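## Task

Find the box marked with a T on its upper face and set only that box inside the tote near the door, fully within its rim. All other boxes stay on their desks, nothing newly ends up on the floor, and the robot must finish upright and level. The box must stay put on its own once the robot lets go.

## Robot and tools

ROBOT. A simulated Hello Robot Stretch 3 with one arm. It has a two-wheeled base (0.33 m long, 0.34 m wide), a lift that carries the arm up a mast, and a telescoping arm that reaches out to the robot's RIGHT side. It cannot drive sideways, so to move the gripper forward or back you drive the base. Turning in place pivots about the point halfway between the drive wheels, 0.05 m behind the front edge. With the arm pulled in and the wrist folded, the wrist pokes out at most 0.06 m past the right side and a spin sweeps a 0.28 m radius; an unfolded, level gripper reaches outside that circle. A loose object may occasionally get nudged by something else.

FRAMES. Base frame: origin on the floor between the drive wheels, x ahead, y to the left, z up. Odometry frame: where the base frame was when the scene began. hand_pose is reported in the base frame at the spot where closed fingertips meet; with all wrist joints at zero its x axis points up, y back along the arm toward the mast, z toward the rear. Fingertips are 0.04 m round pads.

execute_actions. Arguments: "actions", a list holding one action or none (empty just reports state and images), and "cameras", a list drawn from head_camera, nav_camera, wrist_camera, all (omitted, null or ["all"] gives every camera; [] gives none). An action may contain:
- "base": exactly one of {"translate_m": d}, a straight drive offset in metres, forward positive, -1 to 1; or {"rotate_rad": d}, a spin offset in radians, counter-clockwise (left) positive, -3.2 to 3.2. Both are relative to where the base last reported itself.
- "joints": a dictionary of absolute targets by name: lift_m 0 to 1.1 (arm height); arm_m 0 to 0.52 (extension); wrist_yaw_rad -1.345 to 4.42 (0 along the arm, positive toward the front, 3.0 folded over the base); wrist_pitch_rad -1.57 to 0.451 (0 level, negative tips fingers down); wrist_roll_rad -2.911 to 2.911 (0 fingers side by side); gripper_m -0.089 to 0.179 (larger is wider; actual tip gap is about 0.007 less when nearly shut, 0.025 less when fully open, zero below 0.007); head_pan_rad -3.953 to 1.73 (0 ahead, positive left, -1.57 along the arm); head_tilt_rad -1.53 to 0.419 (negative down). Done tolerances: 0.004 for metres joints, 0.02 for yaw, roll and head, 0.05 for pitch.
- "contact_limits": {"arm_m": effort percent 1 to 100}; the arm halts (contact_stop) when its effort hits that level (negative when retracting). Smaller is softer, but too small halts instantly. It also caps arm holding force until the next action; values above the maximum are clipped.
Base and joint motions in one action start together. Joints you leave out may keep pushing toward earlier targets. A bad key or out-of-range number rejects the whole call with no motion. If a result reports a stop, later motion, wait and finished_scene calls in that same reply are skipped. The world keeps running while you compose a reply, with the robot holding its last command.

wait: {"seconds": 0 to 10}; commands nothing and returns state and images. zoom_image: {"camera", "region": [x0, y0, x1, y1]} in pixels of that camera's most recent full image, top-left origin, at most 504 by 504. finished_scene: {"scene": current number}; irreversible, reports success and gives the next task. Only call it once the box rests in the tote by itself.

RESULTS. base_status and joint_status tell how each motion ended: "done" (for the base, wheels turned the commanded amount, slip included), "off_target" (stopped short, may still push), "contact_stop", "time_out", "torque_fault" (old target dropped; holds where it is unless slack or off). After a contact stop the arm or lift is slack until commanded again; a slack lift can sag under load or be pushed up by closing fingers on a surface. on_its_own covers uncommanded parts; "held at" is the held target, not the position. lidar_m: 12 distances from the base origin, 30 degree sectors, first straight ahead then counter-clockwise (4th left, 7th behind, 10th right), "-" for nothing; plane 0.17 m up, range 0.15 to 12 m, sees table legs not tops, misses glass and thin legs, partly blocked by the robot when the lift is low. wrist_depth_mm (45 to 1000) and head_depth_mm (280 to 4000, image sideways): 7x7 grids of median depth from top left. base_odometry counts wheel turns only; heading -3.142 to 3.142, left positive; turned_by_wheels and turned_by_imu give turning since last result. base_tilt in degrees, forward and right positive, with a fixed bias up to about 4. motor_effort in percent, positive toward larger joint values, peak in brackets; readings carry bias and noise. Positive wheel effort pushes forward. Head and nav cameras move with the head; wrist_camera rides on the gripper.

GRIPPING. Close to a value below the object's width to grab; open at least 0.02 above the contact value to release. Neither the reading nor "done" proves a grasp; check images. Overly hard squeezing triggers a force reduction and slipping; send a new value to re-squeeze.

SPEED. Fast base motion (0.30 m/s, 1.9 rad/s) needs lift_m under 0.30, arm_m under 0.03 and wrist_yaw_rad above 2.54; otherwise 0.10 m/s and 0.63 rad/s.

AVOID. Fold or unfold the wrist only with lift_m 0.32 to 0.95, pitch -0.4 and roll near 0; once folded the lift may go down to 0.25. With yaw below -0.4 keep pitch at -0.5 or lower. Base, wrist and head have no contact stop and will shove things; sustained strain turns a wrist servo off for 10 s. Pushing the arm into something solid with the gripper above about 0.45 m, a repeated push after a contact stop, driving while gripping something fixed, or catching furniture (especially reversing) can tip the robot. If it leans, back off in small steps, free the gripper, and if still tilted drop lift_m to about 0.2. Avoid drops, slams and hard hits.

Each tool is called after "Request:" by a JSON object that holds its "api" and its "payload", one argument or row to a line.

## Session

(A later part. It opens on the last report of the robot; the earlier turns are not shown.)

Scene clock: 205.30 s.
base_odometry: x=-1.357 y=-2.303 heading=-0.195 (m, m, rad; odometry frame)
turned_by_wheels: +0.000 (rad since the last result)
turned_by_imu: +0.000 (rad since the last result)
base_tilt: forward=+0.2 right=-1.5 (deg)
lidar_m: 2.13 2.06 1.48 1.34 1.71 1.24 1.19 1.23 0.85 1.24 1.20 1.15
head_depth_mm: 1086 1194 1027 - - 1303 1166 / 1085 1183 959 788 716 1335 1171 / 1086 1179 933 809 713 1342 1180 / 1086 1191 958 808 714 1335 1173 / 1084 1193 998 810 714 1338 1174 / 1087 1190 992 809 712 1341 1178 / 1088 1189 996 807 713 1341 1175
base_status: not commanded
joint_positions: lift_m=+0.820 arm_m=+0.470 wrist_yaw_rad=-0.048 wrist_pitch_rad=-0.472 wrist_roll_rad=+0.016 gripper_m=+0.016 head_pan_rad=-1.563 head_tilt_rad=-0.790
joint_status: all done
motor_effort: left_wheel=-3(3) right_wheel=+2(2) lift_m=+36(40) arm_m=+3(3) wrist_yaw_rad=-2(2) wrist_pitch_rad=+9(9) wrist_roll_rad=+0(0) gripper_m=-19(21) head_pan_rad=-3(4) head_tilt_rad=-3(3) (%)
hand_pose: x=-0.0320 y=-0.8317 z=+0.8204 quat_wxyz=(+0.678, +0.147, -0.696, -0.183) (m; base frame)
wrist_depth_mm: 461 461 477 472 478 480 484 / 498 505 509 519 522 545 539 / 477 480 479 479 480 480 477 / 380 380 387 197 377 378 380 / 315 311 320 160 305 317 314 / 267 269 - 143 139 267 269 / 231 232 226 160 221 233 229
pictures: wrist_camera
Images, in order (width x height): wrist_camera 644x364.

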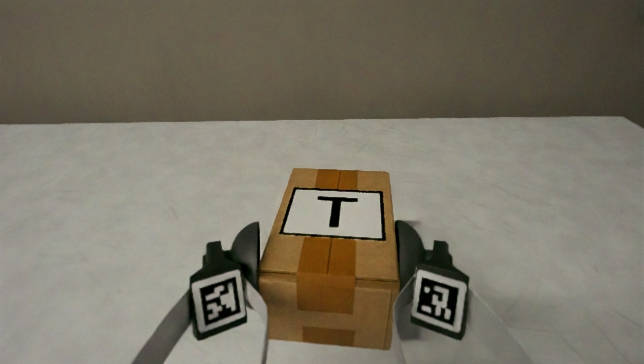

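Request:
{"api": "execute_actions", "payload": {
  "actions": [
    {"joints":{"arm_m":0,"lift_m":0.86,"wrist_pitch_rad":-0.4}}
  ],
  "cameras": []
}}

Request:
{"api": "execute_actions", "payload": {
  "actions": [
    {"base":{"rotate_rad":2.22},"joints":{"wrist_yaw_rad":3.0,"head_pan_rad":-0.4,"head_tilt_rad":-0.7}}
  ],
  "cameras": ["wrist_camera"]
}}

Request:
{"api": "execute_actions", "payload": {
  "actions": [
    {"base":{"translate_m":0.6},"joints":{"lift_m":0.27}}
  ],
  "cameras": []
}}

Request:
{"api": "execute_actions", "payload": {
  "actions": [
    {"base":{"translate_m":0.62}}
  ]
}}

Scene clock: 220.10 s.
base_odometry: x=-1.357 y=-2.303 heading=-0.195 (m, m, rad; odometry frame)
turned_by_wheels: +0.000 (rad since the last result)
turned_by_imu: +0.002 (rad since the last result)
base_tilt: forward=+0.2 right=-1.5 (deg)
lidar_m: 2.13 2.06 1.48 1.34 1.71 1.24 1.19 1.23 0.85 1.24 1.20 1.15
head_depth_mm: 1087 1194 994 805 705 - - / 1080 1189 994 806 713 - - / 1081 1193 994 809 519 - - / 1085 1193 999 807 730 1323 1187 / 1086 1192 993 809 714 1338 1176 / 1088 1193 995 808 713 1334 1179 / 1089 1195 995 810 713 1338 1177
base_status: not commanded
joint_positions: lift_m=+0.860 arm_m=+0.001 wrist_yaw_rad=-0.049 wrist_pitch_rad=-0.430 wrist_roll_rad=+0.016 gripper_m=+0.016 head_pan_rad=-1.563 head_tilt_rad=-0.790
joint_status: all done
motor_effort: left_wheel=-3(3) right_wheel=+1(2) lift_m=+36(37) arm_m=-2(1) wrist_yaw_rad=-1(2) wrist_pitch_rad=+12(14) wrist_roll_rad=+0(0) gripper_m=-20(19) head_pan_rad=-3(4) head_tilt_rad=-3(3) (%)
hand_pose: x=-0.0324 y=-0.3681 z=+0.8696 quat_wxyz=(+0.681, +0.133, -0.699, -0.169) (m; base frame)
wrist_depth_mm: 865 890 861 880 893 930 922 / 911 911 919 923 922 976 - / 641 623 635 622 644 635 - / 482 490 485 198 489 483 492 / 396 395 417 160 382 398 400 / 332 332 - 143 139 332 333 / 303 304 - 159 908 - -
pictures: none
No camera images: the call's "cameras" was empty. Leave "cameras" out to get every camera's image.

Scene clock: 224.67 s.
base_odometry: x=-1.357 y=-2.303 heading=+2.025 (m, m, rad; odometry frame)
turned_by_wheels: +2.220 (rad since the last result)
turned_by_imu: +2.255 (rad since the last result)
base_tilt: forward=+0.2 right=-1.5 (deg)
lidar_m: 1.52 1.21 1.19 1.29 1.25 1.24 1.15 2.00 2.06 2.07 1.48 1.34
head_depth_mm: 1422 1643 1611 1898 1663 1398 1213 / 1416 1681 1596 1907 1657 1408 1218 / 1227 1455 1596 1800 1669 1406 1216 / 3180 3430 2608 2035 1661 1406 1215 / 3088 3285 2561 2051 1659 1406 1214 / 2453 2619 2588 2043 1656 1409 1215 / 2071 2181 2291 2038 1663 1408 1217
base_status: done
joint_positions: lift_m=+0.860 arm_m=+0.001 wrist_yaw_rad=+2.997 wrist_pitch_rad=-0.430 wrist_roll_rad=+0.016 gripper_m=+0.016 head_pan_rad=-0.407 head_tilt_rad=-0.705
joint_status: all done
motor_effort: left_wheel=-3(7) right_wheel=+1(6) lift_m=+37(36) arm_m=-2(2) wrist_yaw_rad=+3(6) wrist_pitch_rad=+11(12) wrist_roll_rad=+0(1) gripper_m=-19(21) head_pan_rad=+4(40) head_tilt_rad=+2(8) (%)
hand_pose: x=+0.0108 y=+0.0751 z=+0.8698 quat_wxyz=(+0.201, +0.705, +0.099, +0.673) (m; base frame)
wrist_depth_mm: - - - - - 961 848 / 900 - - - - - 931 / 637 644 711 - - - - / 488 524 - 199 - - - / 428 - - 160 - - - / - - - 143 140 - - / - - - 159 - - -
pictures: wrist_camera
Images, in order (width x height): wrist_camera 644x364.

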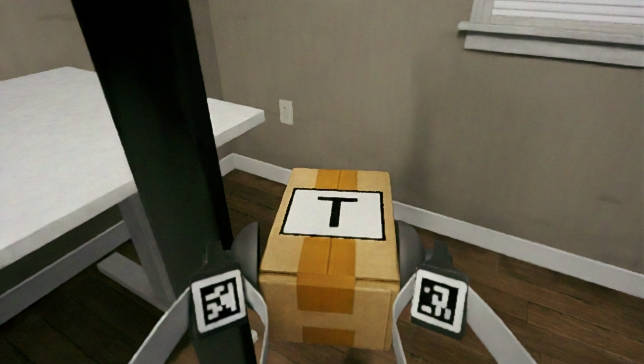

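Scene clock: 231.37 s.
base_odometry: x=-1.620 y=-1.764 heading=+2.025 (m, m, rad; odometry frame)
turned_by_wheels: +0.000 (rad since the last result)
turned_by_imu: +0.007 (rad since the last result)
base_tilt: forward=+0.2 right=-1.5 (deg)
lidar_m: 1.07 0.84 0.83 0.91 1.36 1.25 1.74 2.57 2.22 1.32 0.86 0.91
head_depth_mm: 2547 2843 2601 1342 1242 1343 1215 / 2591 2867 2623 2032 1669 1405 1217 / 2689 2956 2514 2022 1660 1409 1216 / 2702 2988 2607 2034 1674 1411 1224 / 2128 2306 2426 2030 1657 1407 1215 / 1704 1821 1960 1957 1662 1407 1215 / 1436 1518 1599 1678 1617 1396 1215
base_status: done
joint_positions: lift_m=+0.270 arm_m=+0.001 wrist_yaw_rad=+2.998 wrist_pitch_rad=-0.430 wrist_roll_rad=+0.016 gripper_m=+0.016 head_pan_rad=-0.407 head_tilt_rad=-0.704
joint_status: all done
motor_effort: left_wheel=-3(8) right_wheel=+1(10) lift_m=+23(28) arm_m=-2(1) wrist_yaw_rad=+2(3) wrist_pitch_rad=+12(12) wrist_roll_rad=+0(0) gripper_m=-19(20) head_pan_rad=+2(3) head_tilt_rad=+1(1) (%)
hand_pose: x=+0.0106 y=+0.0752 z=+0.2804 quat_wxyz=(+0.201, +0.705, +0.099, +0.673) (m; base frame)
wrist_depth_mm: - - - 888 780 713 644 / - - - 949 841 737 668 / 910 923 929 908 853 781 698 / 718 712 727 198 708 714 702 / 600 583 622 160 566 594 582 / 495 488 - 143 140 494 495 / 435 - - 155 402 419 426
pictures: none
No camera images: the call's "cameras" was empty. Leave "cameras" out to get every camera's image.

Scene clock: 235.07 s.
base_odometry: x=-1.892 y=-1.206 heading=+2.025 (m, m, rad; odometry frame)
turned_by_wheels: +0.000 (rad since the last result)
turned_by_imu: +0.007 (rad since the last result)
base_tilt: forward=+0.2 right=-1.5 (deg)
lidar_m: 0.59 0.47 0.46 0.51 0.76 1.77 2.35 3.08 1.42 0.61 0.81 1.24
head_depth_mm: 2132 2364 2504 2035 1661 1408 1213 / 2188 2422 2575 2048 1659 1409 1216 / 2190 2433 2551 2030 1667 1402 1213 / 1524 1686 1893 1967 1673 1410 1221 / 1165 1271 1390 1528 1575 1406 1220 / 938 1005 1069 1148 1235 1318 1214 / 779 822 870 919 975 1036 1099
base_status: done
joint_positions: lift_m=+0.270 arm_m=+0.001 wrist_yaw_rad=+2.998 wrist_pitch_rad=-0.430 wrist_roll_rad=+0.016 gripper_m=+0.016 head_pan_rad=-0.407 head_tilt_rad=-0.704
joint_status: not commanded
motor_effort: left_wheel=-3(7) right_wheel=+2(9) lift_m=+23(23) arm_m=-1(2) wrist_yaw_rad=+2(3) wrist_pitch_rad=+12(12) wrist_roll_rad=+0(1) gripper_m=-20(21) head_pan_rad=+3(2) head_tilt_rad=+1(1) (%)
hand_pose: x=+0.0106 y=+0.0752 z=+0.2804 quat_wxyz=(+0.201, +0.705, +0.099, +0.673) (m; base frame)
wrist_depth_mm: 918 - 594 518 458 408 365 / - - 645 575 489 425 390 / 946 928 726 615 532 459 411 / 721 722 708 198 552 501 445 / 580 592 606 161 563 518 456 / 499 487 - 144 139 498 476 / 441 - - 155 405 424 420
pictures: head_camera (sideways: a quarter turn clockwise sets it upright), nav_camera (sideways: a quarter turn counterclockwise sets it upright), wrist_camera
Images, in order (width x height): head_camera 896x504, nav_camera 672x504, wrist_camera 644x364.

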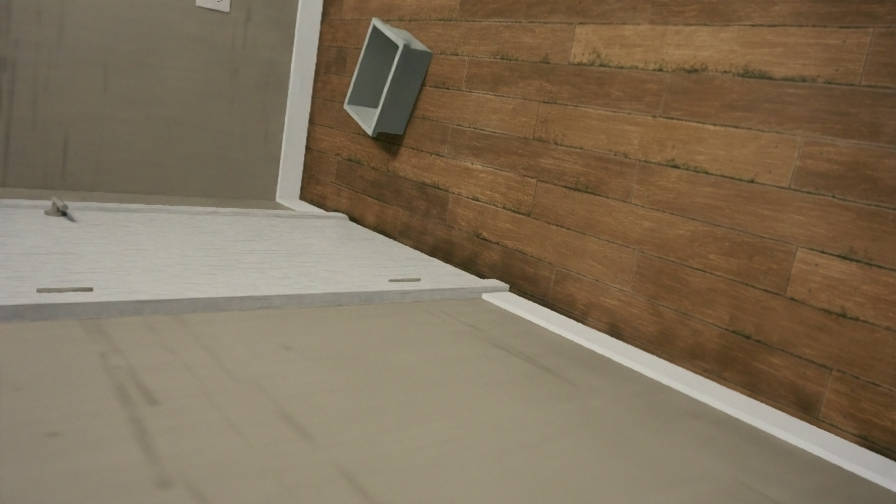

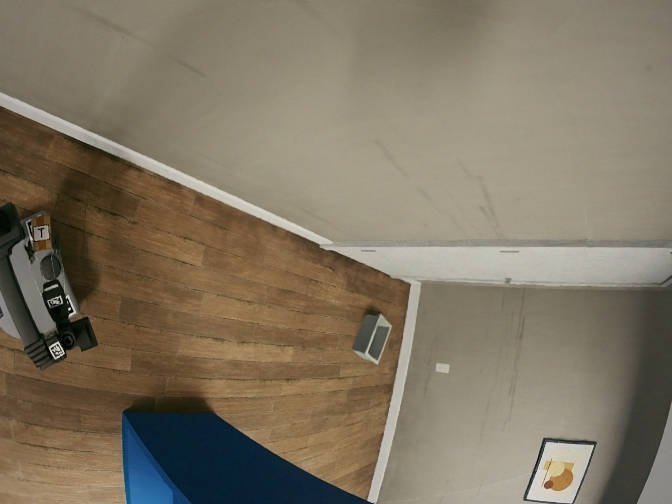

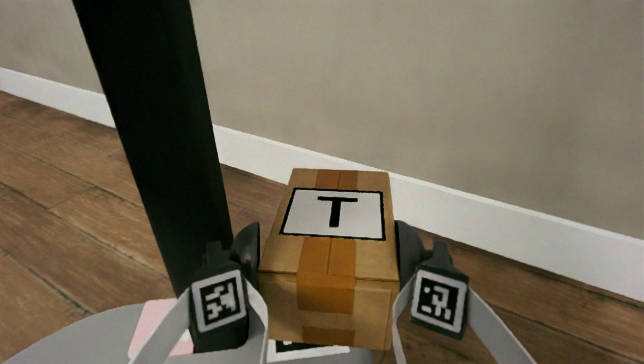

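Request:
{"api": "execute_actions", "payload": {
  "actions": [
    {"base":{"rotate_rad":-0.73},"joints":{"head_pan_rad":0}}
  ],
  "cameras": []
}}

Request:
{"api": "execute_actions", "payload": {
  "actions": [
    {"base":{"translate_m":1}}
  ],
  "cameras": []
}}

Request:
{"api": "execute_actions", "payload": {
  "actions": [
    {"base":{"rotate_rad":1.55},"joints":{"lift_m":0.4,"head_pan_rad":-1.57,"head_tilt_rad":-1.0}}
  ],
  "cameras": ["head_camera","nav_camera"]
}}

Scene clock: 243.87 s.
base_odometry: x=-1.892 y=-1.206 heading=+1.295 (m, m, rad; odometry frame)
turned_by_wheels: -0.730 (rad since the last result)
turned_by_imu: -0.738 (rad since the last result)
base_tilt: forward=+0.2 right=-1.4 (deg)
lidar_m: 2.53 0.71 0.49 0.46 0.47 0.62 1.42 1.77 2.35 2.33 0.61 0.66
head_depth_mm: 2266 2532 2632 2024 1648 1350 1224 / 2254 2482 2614 2024 1671 1411 1217 / 2240 2491 2625 2042 1661 1402 1216 / 2216 2470 2637 2036 1667 1409 1221 / 2211 2442 2602 2027 1660 1402 1217 / 2202 2434 2568 2037 1665 1411 1220 / 2088 1951 1886 1828 1607 1406 1223
base_status: done
joint_positions: lift_m=+0.270 arm_m=+0.001 wrist_yaw_rad=+2.998 wrist_pitch_rad=-0.430 wrist_roll_rad=+0.016 gripper_m=+0.016 head_pan_rad=-0.007 head_tilt_rad=-0.704
joint_status: all done
motor_effort: left_wheel=+0(6) right_wheel=-2(7) lift_m=+23(23) arm_m=-2(1) wrist_yaw_rad=+2(2) wrist_pitch_rad=+12(12) wrist_roll_rad=+0(0) gripper_m=-20(19) head_pan_rad=+3(27) head_tilt_rad=+1(1) (%)
hand_pose: x=+0.0106 y=+0.0752 z=+0.2804 quat_wxyz=(+0.201, +0.705, +0.099, +0.673) (m; base frame)
wrist_depth_mm: 400 - 443 462 492 518 546 / 438 - 484 504 541 569 603 / 460 479 518 549 589 624 676 / 511 528 559 198 623 656 689 / 525 552 585 160 567 564 584 / 494 488 - 143 140 489 497 / 438 - - 155 409 424 419
pictures: none
No camera images: the call's "cameras" was empty. Leave "cameras" out to get every camera's image.

Scene clock: 248.80 s.
base_odometry: x=-1.620 y=-0.244 heading=+1.295 (m, m, rad; odometry frame)
turned_by_wheels: +0.000 (rad since the last result)
turned_by_imu: +0.011 (rad since the last result)
base_tilt: forward=+0.2 right=-1.5 (deg)
lidar_m: 1.56 0.79 0.57 0.53 0.55 0.71 1.68 0.65 0.46 0.54 2.37 1.65
head_depth_mm: 1368 1523 1717 1918 1662 1411 1214 / 1362 1522 1709 1899 1659 1409 1218 / 1349 1503 1687 1908 1659 1403 1218 / 1341 1487 1691 1896 1662 1372 1217 / 1336 1488 1689 1890 1663 1379 1211 / 1327 1474 1659 1863 1672 1408 1221 / 1320 1471 1639 1849 1647 1404 1217
base_status: done
joint_positions: lift_m=+0.270 arm_m=+0.001 wrist_yaw_rad=+2.998 wrist_pitch_rad=-0.430 wrist_roll_rad=+0.016 gripper_m=+0.016 head_pan_rad=-0.007 head_tilt_rad=-0.704
joint_status: not commanded
motor_effort: left_wheel=-1(8) right_wheel=-1(6) lift_m=+23(23) arm_m=-2(1) wrist_yaw_rad=+2(2) wrist_pitch_rad=+11(12) wrist_roll_rad=+0(0) gripper_m=-19(20) head_pan_rad=+2(3) head_tilt_rad=+1(1) (%)
hand_pose: x=+0.0106 y=+0.0752 z=+0.2804 quat_wxyz=(+0.201, +0.705, +0.099, +0.673) (m; base frame)
wrist_depth_mm: 465 - 506 538 552 569 596 / 493 - 548 583 594 617 657 / 528 545 605 619 652 671 729 / 567 594 630 200 693 731 710 / 581 580 608 161 569 576 578 / 494 485 - 143 139 492 495 / 432 - - 155 403 422 417
pictures: none
No camera images: the call's "cameras" was empty. Leave "cameras" out to get every camera's image.

Scene clock: 251.97 s.
base_odometry: x=-1.620 y=-0.244 heading=+2.845 (m, m, rad; odometry frame)
turned_by_wheels: +1.550 (rad since the last result)
turned_by_imu: +1.573 (rad since the last result)
base_tilt: forward=+0.2 right=-1.5 (deg)
lidar_m: 0.53 0.54 0.70 1.57 0.67 0.46 0.50 2.44 1.66 1.56 0.81 0.57
head_depth_mm: 1534 1794 1754 1538 1369 1234 1115 / 1518 1769 1757 1548 1373 1232 - / 1500 1766 1762 1541 1367 1237 - / 1495 1746 1754 1488 1367 1251 - / 1479 1732 1762 1494 1372 1232 1126 / 1476 1718 1769 1547 1375 1236 1128 / 1456 1705 1763 1546 1368 1238 1118
base_status: done
joint_positions: lift_m=+0.400 arm_m=+0.001 wrist_yaw_rad=+2.998 wrist_pitch_rad=-0.430 wrist_roll_rad=+0.016 gripper_m=+0.016 head_pan_rad=-1.563 head_tilt_rad=-0.988
joint_status: all done
motor_effort: left_wheel=-3(9) right_wheel=+2(9) lift_m=+36(40) arm_m=-2(2) wrist_yaw_rad=+2(3) wrist_pitch_rad=+12(12) wrist_roll_rad=+0(1) gripper_m=-19(19) head_pan_rad=-3(44) head_tilt_rad=-4(17) (%)
hand_pose: x=+0.0106 y=+0.0752 z=+0.4098 quat_wxyz=(+0.201, +0.705, +0.099, +0.673) (m; base frame)
wrist_depth_mm: - - - - - 698 525 / - - - - - 710 529 / - - - - - 726 546 / 893 924 922 199 945 745 540 / 653 772 791 160 738 705 563 / 632 655 - 143 139 639 566 / 553 558 535 159 533 547 541
pictures: head_camera (sideways: a quarter turn clockwise sets it upright), nav_camera (sideways: a quarter turn counterclockwise sets it upright)
Images, in order (width x height): head_camera 896x504, nav_camera 672x504.

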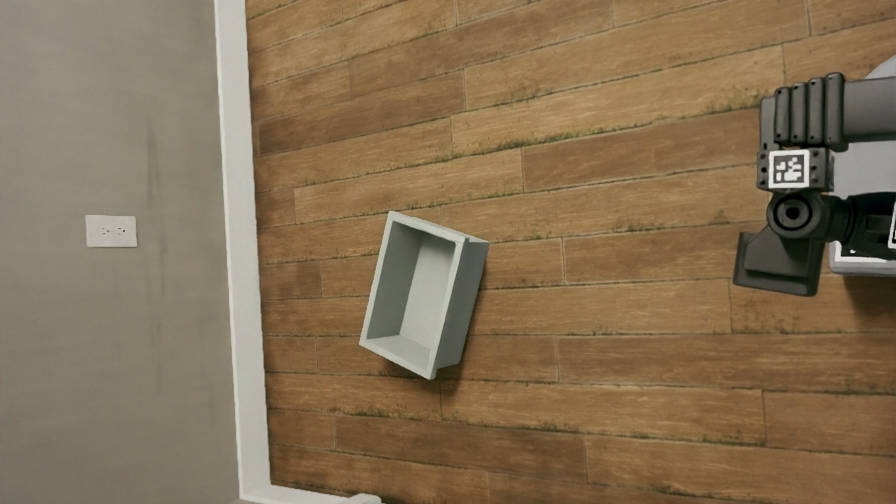

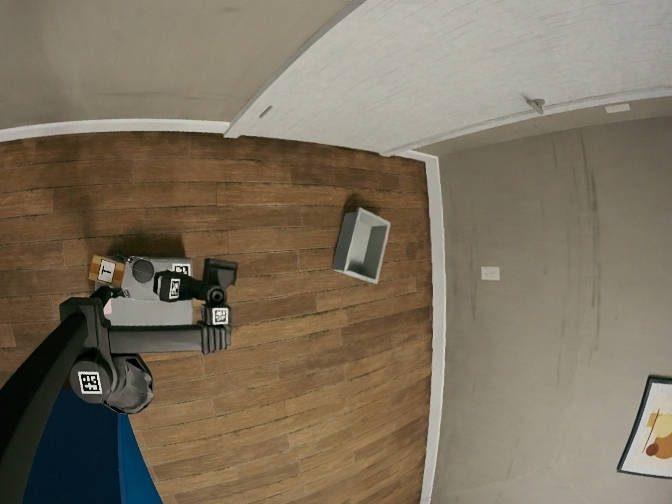

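Request:
{"api": "execute_actions", "payload": {
  "actions": [
    {"base":{"rotate_rad":-0.9}}
  ],
  "cameras": []
}}

Request:
{"api": "execute_actions", "payload": {
  "actions": [
    {"base":{"translate_m":0.22},"joints":{"wrist_yaw_rad":0}}
  ],
  "cameras": []
}}

Request:
{"api": "execute_actions", "payload": {
  "actions": [
    {"base":{"rotate_rad":0.9},"joints":{"wrist_pitch_rad":-1.1,"arm_m":0.4}}
  ]
}}

Scene clock: 263.53 s.
base_odometry: x=-1.620 y=-0.244 heading=+1.945 (m, m, rad; odometry frame)
turned_by_wheels: -0.900 (rad since the last result)
turned_by_imu: -0.913 (rad since the last result)
base_tilt: forward=+0.2 right=-1.5 (deg)
lidar_m: 0.69 0.55 0.54 0.57 0.81 2.68 0.57 0.46 0.87 2.09 1.59 1.55
head_depth_mm: 2456 2039 1752 1535 1376 1235 1117 / 2467 2056 1765 1542 1366 1232 - / 2483 2036 1763 1545 1375 1229 - / 2423 2055 1767 1550 1366 1247 - / 2278 2052 1759 1535 1376 1236 1120 / 2035 2053 1765 1534 1371 1235 1121 / 1832 1971 1762 1551 1367 1233 1122
base_status: done
joint_positions: lift_m=+0.400 arm_m=+0.001 wrist_yaw_rad=+2.998 wrist_pitch_rad=-0.430 wrist_roll_rad=+0.016 gripper_m=+0.016 head_pan_rad=-1.563 head_tilt_rad=-0.988
joint_status: not commanded
motor_effort: left_wheel=+0(5) right_wheel=-3(5) lift_m=+36(36) arm_m=-1(2) wrist_yaw_rad=+2(2) wrist_pitch_rad=+12(12) wrist_roll_rad=+1(0) gripper_m=-19(18) head_pan_rad=-5(5) head_tilt_rad=-4(4) (%)
hand_pose: x=+0.0106 y=+0.0752 z=+0.4098 quat_wxyz=(+0.201, +0.705, +0.099, +0.673) (m; base frame)
wrist_depth_mm: 907 - 657 580 524 464 432 / - - 711 615 547 503 451 / - - 761 684 588 534 473 / 923 942 835 198 627 563 507 / 776 786 785 159 653 618 540 / 634 658 - 142 140 633 581 / 559 555 543 159 531 551 561
pictures: none
No camera images: the call's "cameras" was empty. Leave "cameras" out to get every camera's image.

Scene clock: 266.90 s.
base_odometry: x=-1.701 y=-0.039 heading=+1.945 (m, m, rad; odometry frame)
turned_by_wheels: +0.000 (rad since the last result)
turned_by_imu: +0.003 (rad since the last result)
base_tilt: forward=+0.3 right=-1.5 (deg)
lidar_m: 0.53 0.41 0.41 0.44 0.63 2.10 0.73 0.65 1.78 1.84 1.41 1.33
head_depth_mm: 2478 2047 1774 1543 1368 1226 1113 / 2447 2080 1751 1545 1360 1232 - / 2450 2052 1757 1531 1367 1252 - / 2260 2063 1769 1546 1371 1233 1137 / 2018 2063 1772 1547 1375 1230 1120 / 1806 1960 1767 1544 1373 1238 1123 / 1623 1794 1766 1543 1371 1239 1123
base_status: done
joint_positions: lift_m=+0.400 arm_m=+0.001 wrist_yaw_rad=+0.003 wrist_pitch_rad=-0.430 wrist_roll_rad=+0.016 gripper_m=+0.016 head_pan_rad=-1.563 head_tilt_rad=-0.988
joint_status: all done
motor_effort: left_wheel=+0(5) right_wheel=-3(4) lift_m=+36(36) arm_m=-1(1) wrist_yaw_rad=-4(6) wrist_pitch_rad=+12(11) wrist_roll_rad=+0(0) gripper_m=-19(18) head_pan_rad=-5(3) head_tilt_rad=-4(4) (%)
hand_pose: x=-0.0209 y=-0.3684 z=+0.4098 quat_wxyz=(+0.686, +0.151, -0.696, -0.151) (m; base frame)
wrist_depth_mm: 958 - - - - - - / - - - - - - - / - - - - - - - / 965 943 948 198 929 950 925 / 765 776 801 160 749 768 761 / 632 643 - 143 141 654 636 / 555 568 550 159 535 562 552
pictures: none
No camera images: the call's "cameras" was empty. Leave "cameras" out to get every camera's image.

Scene clock: 271.03 s.
base_odometry: x=-1.701 y=-0.039 heading=+2.845 (m, m, rad; odometry frame)
turned_by_wheels: +0.900 (rad since the last result)
turned_by_imu: +0.915 (rad since the last result)
base_tilt: forward=+0.2 right=-1.4 (deg)
lidar_m: 0.41 0.42 0.54 1.22 0.85 0.65 1.04 2.15 1.47 1.37 0.62 0.41
head_depth_mm: 1343 1581 1744 1540 1367 1230 1118 / 1330 1572 1737 1545 1366 1239 - / 1325 1553 1719 - 1341 1228 1146 / 1317 1533 1730 1497 1350 1234 1150 / 1306 1533 1722 1546 1371 1228 1120 / 1300 1517 1703 1553 1375 1234 1122 / 1287 1468 1598 1465 1332 1215 1126
base_status: done
joint_positions: lift_m=+0.400 arm_m=+0.400 wrist_yaw_rad=+0.001 wrist_pitch_rad=-1.107 wrist_roll_rad=+0.016 gripper_m=+0.016 head_pan_rad=-1.563 head_tilt_rad=-0.988
joint_status: all done
motor_effort: left_wheel=-3(7) right_wheel=+3(4) lift_m=+36(36) arm_m=+3(5) wrist_yaw_rad=-1(2) wrist_pitch_rad=+2(10) wrist_roll_rad=+0(0) gripper_m=-18(19) head_pan_rad=-5(4) head_tilt_rad=-4(4) (%)
hand_pose: x=-0.0215 y=-0.6378 z=+0.2985 quat_wxyz=(+0.597, +0.369, -0.606, -0.375) (m; base frame)
wrist_depth_mm: 556 566 565 561 563 567 561 / 542 534 453 419 533 527 537 / 502 498 456 490 421 505 510 / 488 483 466 196 426 489 477 / 457 454 450 160 341 456 462 / 438 434 - 143 140 437 439 / 416 413 416 160 404 418 426
pictures: head_camera (sideways: a quarter turn clockwise sets it upright), nav_camera (sideways: a quarter turn counterclockwise sets it upright), wrist_camera
Images, in order (width x height): head_camera 896x504, nav_camera 672x504, wrist_camera 644x364.

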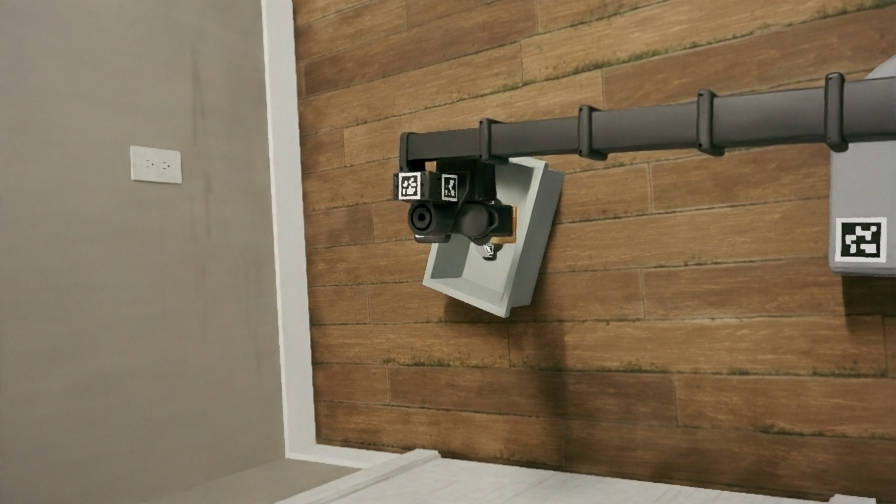

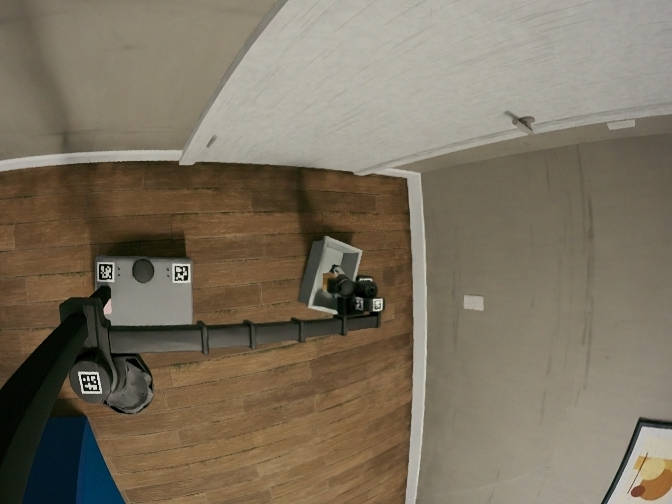

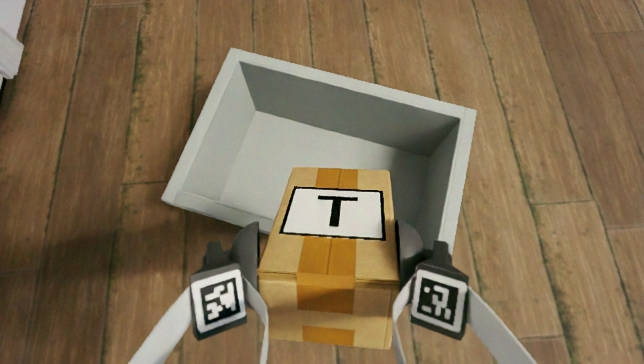

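Request:
{"api": "execute_actions", "payload": {
  "actions": [
    {"joints":{"arm_m":0.45,"lift_m":0.3}}
  ],
  "cameras": ["head_camera","wrist_camera"]
}}

Scene clock: 275.33 s.
base_odometry: x=-1.701 y=-0.039 heading=+2.845 (m, m, rad; odometry frame)
turned_by_wheels: +0.000 (rad since the last result)
turned_by_imu: +0.001 (rad since the last result)
base_tilt: forward=+0.2 right=-1.4 (deg)
lidar_m: 0.41 0.42 0.54 1.22 0.85 0.65 1.04 2.15 1.46 0.66 0.62 0.41
head_depth_mm: 1347 1579 1743 1540 1363 1231 1115 / 1330 1569 1738 1543 1365 1234 1141 / 1325 1546 1721 1594 1353 1236 1151 / 1314 1535 1733 1489 1349 1230 1148 / 1304 1530 1719 1541 1372 1235 1119 / 1298 1511 1716 1544 1370 1231 1123 / 1279 1470 1596 1449 1328 1220 1120
base_status: not commanded
joint_positions: lift_m=+0.300 arm_m=+0.450 wrist_yaw_rad=+0.001 wrist_pitch_rad=-1.107 wrist_roll_rad=+0.016 gripper_m=+0.016 head_pan_rad=-1.563 head_tilt_rad=-0.988
joint_status: all done
motor_effort: left_wheel=-3(4) right_wheel=+2(2) lift_m=+23(35) arm_m=+3(2) wrist_yaw_rad=-1(1) wrist_pitch_rad=+3(3) wrist_roll_rad=+1(0) gripper_m=-18(19) head_pan_rad=-3(3) head_tilt_rad=-4(4) (%)
hand_pose: x=-0.0215 y=-0.6877 z=+0.1990 quat_wxyz=(+0.597, +0.369, -0.606, -0.375) (m; base frame)
wrist_depth_mm: 440 444 442 442 446 449 446 / 415 415 324 307 294 424 425 / 396 390 382 383 341 291 396 / 377 283 368 197 375 307 381 / 359 268 361 160 342 276 361 / 344 341 - 143 140 275 341 / 325 325 323 160 322 327 327
pictures: head_camera (sideways: a quarter turn clockwise sets it upright), wrist_camera
Images, in order (width x height): head_camera 896x504, wrist_camera 644x364.

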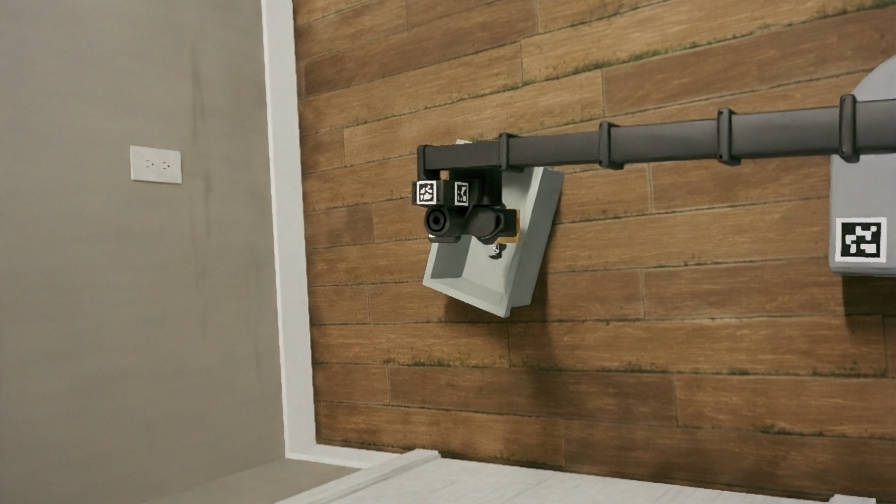

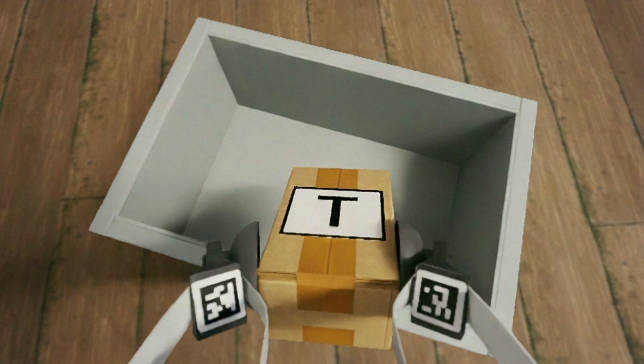

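Request:
{"api": "execute_actions", "payload": {
  "actions": [
    {"joints":{"arm_m":0.5,"wrist_yaw_rad":-0.2}}
  ],
  "cameras": []
}}

Request:
{"api": "execute_actions", "payload": {
  "actions": [
    {"joints":{"lift_m":0.18}}
  ],
  "cameras": ["head_camera","wrist_camera"]
}}

Scene clock: 282.27 s.
base_odometry: x=-1.701 y=-0.039 heading=+2.845 (m, m, rad; odometry frame)
turned_by_wheels: +0.000 (rad since the last result)
turned_by_imu: +0.001 (rad since the last result)
base_tilt: forward=+0.2 right=-1.5 (deg)
lidar_m: 0.42 0.42 0.55 1.22 0.85 0.65 1.05 2.15 1.46 0.71 0.62 0.41
head_depth_mm: 1333 1574 1744 1540 1366 1229 1118 / 1324 1562 1735 1545 1366 1233 1151 / 1325 1563 1728 - 1352 1229 1150 / 1316 1550 1735 1499 1350 1230 1148 / 1304 1529 1718 1551 1369 1235 1120 / 1299 1522 1700 1551 1368 1232 1123 / 1290 1471 1593 1456 1335 1217 1126
base_status: not commanded
joint_positions: lift_m=+0.300 arm_m=+0.500 wrist_yaw_rad=-0.197 wrist_pitch_rad=-1.107 wrist_roll_rad=+0.016 gripper_m=+0.016 head_pan_rad=-1.563 head_tilt_rad=-0.988
joint_status: all done
motor_effort: left_wheel=-3(3) right_wheel=+3(2) lift_m=+23(23) arm_m=+3(3) wrist_yaw_rad=-3(3) wrist_pitch_rad=+3(3) wrist_roll_rad=+0(0) gripper_m=-20(20) head_pan_rad=-4(4) head_tilt_rad=-4(4) (%)
hand_pose: x=-0.0399 y=-0.7358 z=+0.1990 quat_wxyz=(+0.557, +0.307, -0.639, -0.432) (m; base frame)
wrist_depth_mm: 435 434 446 441 441 441 450 / 416 417 422 421 420 422 426 / 393 287 284 278 280 390 393 / 374 284 372 198 326 368 382 / 355 284 362 160 296 353 360 / 338 291 - 144 140 341 340 / 222 237 235 159 272 325 326
pictures: none
No camera images: the call's "cameras" was empty. Leave "cameras" out to get every camera's image.

Scene clock: 284.20 s.
base_odometry: x=-1.701 y=-0.039 heading=+2.845 (m, m, rad; odometry frame)
turned_by_wheels: +0.000 (rad since the last result)
turned_by_imu: +0.000 (rad since the last result)
base_tilt: forward=+0.3 right=-1.5 (deg)
lidar_m: 0.42 0.42 0.54 1.22 0.85 0.65 1.04 2.15 1.47 1.37 0.62 0.41
head_depth_mm: 1336 1574 1733 1547 1362 1229 1119 / 1332 1562 1732 1545 1370 1225 1136 / 1318 1546 1736 1573 1351 1236 1152 / 1319 1542 1724 1508 1348 1231 1150 / 1305 1521 1719 1544 1370 1233 1121 / 1294 1511 1702 1542 1368 1235 1120 / 1291 1471 1592 1452 1328 1223 1122
base_status: not commanded
joint_positions: lift_m=+0.180 arm_m=+0.500 wrist_yaw_rad=-0.197 wrist_pitch_rad=-1.107 wrist_roll_rad=+0.016 gripper_m=+0.016 head_pan_rad=-1.563 head_tilt_rad=-0.988
joint_status: all done
motor_effort: left_wheel=-3(3) right_wheel=+2(2) lift_m=+23(22) arm_m=+3(3) wrist_yaw_rad=-3(3) wrist_pitch_rad=+3(3) wrist_roll_rad=+0(0) gripper_m=-19(19) head_pan_rad=-4(3) head_tilt_rad=-4(4) (%)
hand_pose: x=-0.0399 y=-0.7358 z=+0.0790 quat_wxyz=(+0.557, +0.307, -0.639, -0.432) (m; base frame)
wrist_depth_mm: 180 181 174 169 163 157 154 / 195 225 219 208 200 191 152 / 198 255 260 260 258 218 143 / 202 247 250 197 247 212 139 / 207 238 240 159 236 207 138 / 207 226 - 143 139 196 134 / 198 217 214 160 213 184 133
pictures: head_camera (sideways: a quarter turn clockwise sets it upright), wrist_camera
Images, in order (width x height): head_camera 896x504, wrist_camera 644x364.

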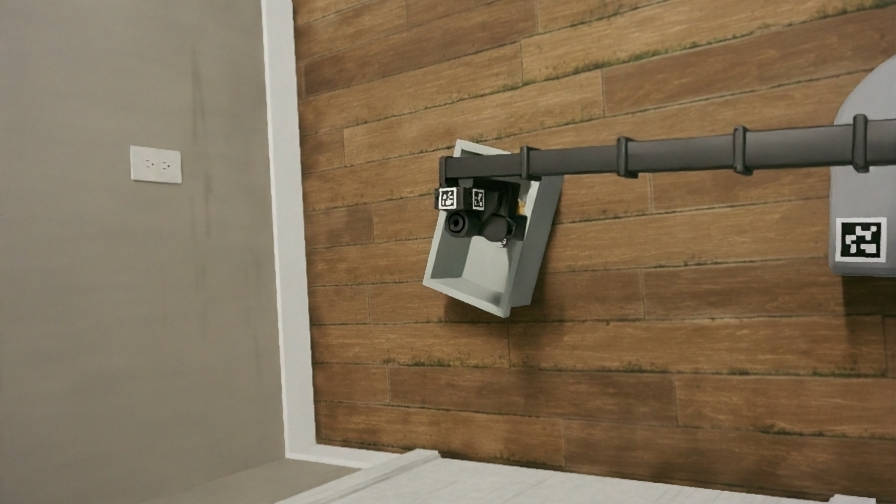

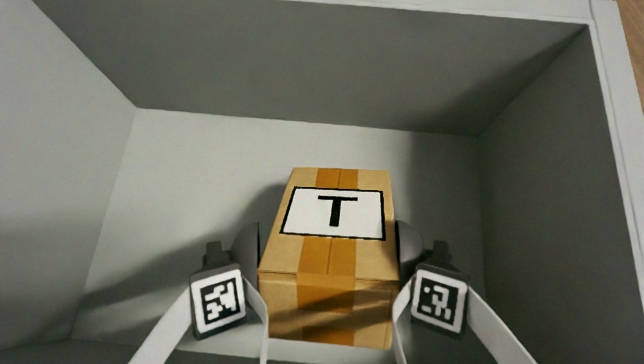

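Request:
{"api": "execute_actions", "payload": {
  "actions": [
    {"joints":{"lift_m":0.15}}
  ],
  "cameras": []
}}

Request:
{"api": "execute_actions", "payload": {
  "actions": [
    {"joints":{"gripper_m":0.1}}
  ],
  "cameras": []
}}

Request:
{"api": "execute_actions", "payload": {
  "actions": [
    {"joints":{"lift_m":0.3}}
  ],
  "cameras": ["wrist_camera"]
}}

Request:
{"api": "finished_scene", "payload": {
  "scene": 1
}}

Scene clock: 292.00 s.
base_odometry: x=-1.701 y=-0.039 heading=+2.845 (m, m, rad; odometry frame)
turned_by_wheels: +0.000 (rad since the last result)
turned_by_imu: +0.001 (rad since the last result)
base_tilt: forward=+0.2 right=-1.5 (deg)
lidar_m: 0.41 0.42 0.54 1.22 0.85 0.65 1.04 2.15 1.46 1.37 0.62 0.41
head_depth_mm: 1341 1584 1749 1540 1368 1231 1119 / 1333 1569 1727 1540 1367 1234 1134 / 1325 1551 1727 1565 1349 1235 1148 / 1313 1536 1735 1491 1353 1235 1148 / 1309 1526 1720 1546 1365 1236 1119 / 1295 1514 1706 1540 1372 1240 1116 / 1287 1466 1602 1445 1327 1218 1118
base_status: not commanded
joint_positions: lift_m=+0.150 arm_m=+0.500 wrist_yaw_rad=-0.198 wrist_pitch_rad=-1.107 wrist_roll_rad=+0.016 gripper_m=+0.016 head_pan_rad=-1.563 head_tilt_rad=-0.988
joint_status: all done
motor_effort: left_wheel=-3(4) right_wheel=+2(3) lift_m=+21(21) arm_m=+3(3) wrist_yaw_rad=-2(3) wrist_pitch_rad=+3(3) wrist_roll_rad=+0(0) gripper_m=-20(19) head_pan_rad=-3(5) head_tilt_rad=-4(4) (%)
hand_pose: x=-0.0399 y=-0.7358 z=+0.0491 quat_wxyz=(+0.557, +0.307, -0.639, -0.432) (m; base frame)
wrist_depth_mm: 179 180 174 168 164 158 144 / 195 225 217 209 200 191 145 / 199 229 230 176 229 219 142 / 203 218 218 161 219 213 139 / 204 208 209 149 208 204 137 / 196 200 - 143 142 193 135 / 190 189 190 191 192 184 133
pictures: none
No camera images: the call's "cameras" was empty. Leave "cameras" out to get every camera's image.

Scene clock: 293.33 s.
base_odometry: x=-1.701 y=-0.039 heading=+2.845 (m, m, rad; odometry frame)
turned_by_wheels: +0.000 (rad since the last result)
turned_by_imu: +0.000 (rad since the last result)
base_tilt: forward=+0.3 right=-1.5 (deg)
lidar_m: 0.41 0.42 0.54 1.22 0.85 0.65 1.05 2.15 1.47 1.37 0.62 0.41
head_depth_mm: 1340 1574 1743 1537 1368 1235 1118 / 1338 1569 1746 1542 1370 1229 1136 / 1331 1544 1722 1571 1343 1238 1147 / 1312 1541 1734 1497 1351 1233 1148 / 1307 1529 1712 1544 1369 1234 1121 / 1298 1510 1720 1545 1371 1234 1120 / 1281 1465 1598 1455 1334 1217 1118
base_status: not commanded
joint_positions: lift_m=+0.150 arm_m=+0.500 wrist_yaw_rad=-0.198 wrist_pitch_rad=-1.107 wrist_roll_rad=+0.016 gripper_m=+0.100 head_pan_rad=-1.563 head_tilt_rad=-0.988
joint_status: all done
motor_effort: left_wheel=-3(3) right_wheel=+3(3) lift_m=+22(22) arm_m=+3(3) wrist_yaw_rad=-1(2) wrist_pitch_rad=+3(3) wrist_roll_rad=+0(1) gripper_m=-1(85) head_pan_rad=-4(3) head_tilt_rad=-4(4) (%)
hand_pose: x=-0.0399 y=-0.7358 z=+0.0490 quat_wxyz=(+0.557, +0.307, -0.639, -0.432) (m; base frame)
wrist_depth_mm: 181 180 174 168 164 158 145 / 195 224 216 209 201 191 145 / 200 231 229 176 228 218 142 / 202 217 219 167 217 212 139 / 203 207 208 159 206 206 138 / 199 199 198 155 197 178 135 / 190 190 190 191 191 188 132
pictures: none
No camera images: the call's "cameras" was empty. Leave "cameras" out to get every camera's image.

Scene clock: 295.53 s.
base_odometry: x=-1.701 y=-0.039 heading=+2.845 (m, m, rad; odometry frame)
turned_by_wheels: +0.000 (rad since the last result)
turned_by_imu: +0.000 (rad since the last result)
base_tilt: forward=+0.3 right=-1.5 (deg)
lidar_m: 0.42 0.42 0.54 1.22 0.85 0.65 1.04 2.15 1.47 1.37 0.62 0.41
head_depth_mm: 1341 1573 1749 1539 1367 1226 1117 / 1330 1565 1729 1534 1373 1229 1140 / 1320 1549 1733 - 1346 1234 1150 / 1316 1540 1735 1486 1345 1226 1146 / 1308 1524 1719 1544 1371 1230 1119 / 1294 1512 1716 1548 1364 1232 1120 / 1281 1465 1597 1452 1330 1220 1121
base_status: not commanded
joint_positions: lift_m=+0.300 arm_m=+0.500 wrist_yaw_rad=-0.198 wrist_pitch_rad=-1.107 wrist_roll_rad=+0.016 gripper_m=+0.100 head_pan_rad=-1.563 head_tilt_rad=-0.988
joint_status: all done
motor_effort: left_wheel=-4(3) right_wheel=+2(2) lift_m=+36(37) arm_m=+3(3) wrist_yaw_rad=-2(2) wrist_pitch_rad=+3(3) wrist_roll_rad=+1(0) gripper_m=+1(1) head_pan_rad=-5(3) head_tilt_rad=-4(4) (%)
hand_pose: x=-0.0399 y=-0.7358 z=+0.1984 quat_wxyz=(+0.557, +0.307, -0.639, -0.432) (m; base frame)
wrist_depth_mm: 443 439 443 446 447 443 451 / 416 412 413 418 421 418 427 / 397 284 287 282 279 395 396 / 375 281 372 369 347 367 372 / 350 288 355 309 351 356 353 / 342 272 342 335 339 345 341 / 223 219 271 323 320 236 328
pictures: wrist_camera
Images, in order (width x height): wrist_camera 644x364.

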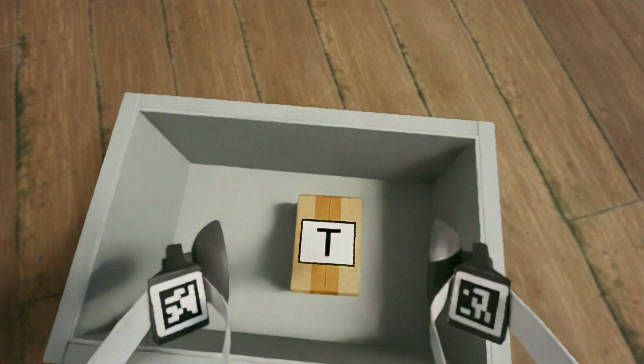

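The scene is finished: the task was done.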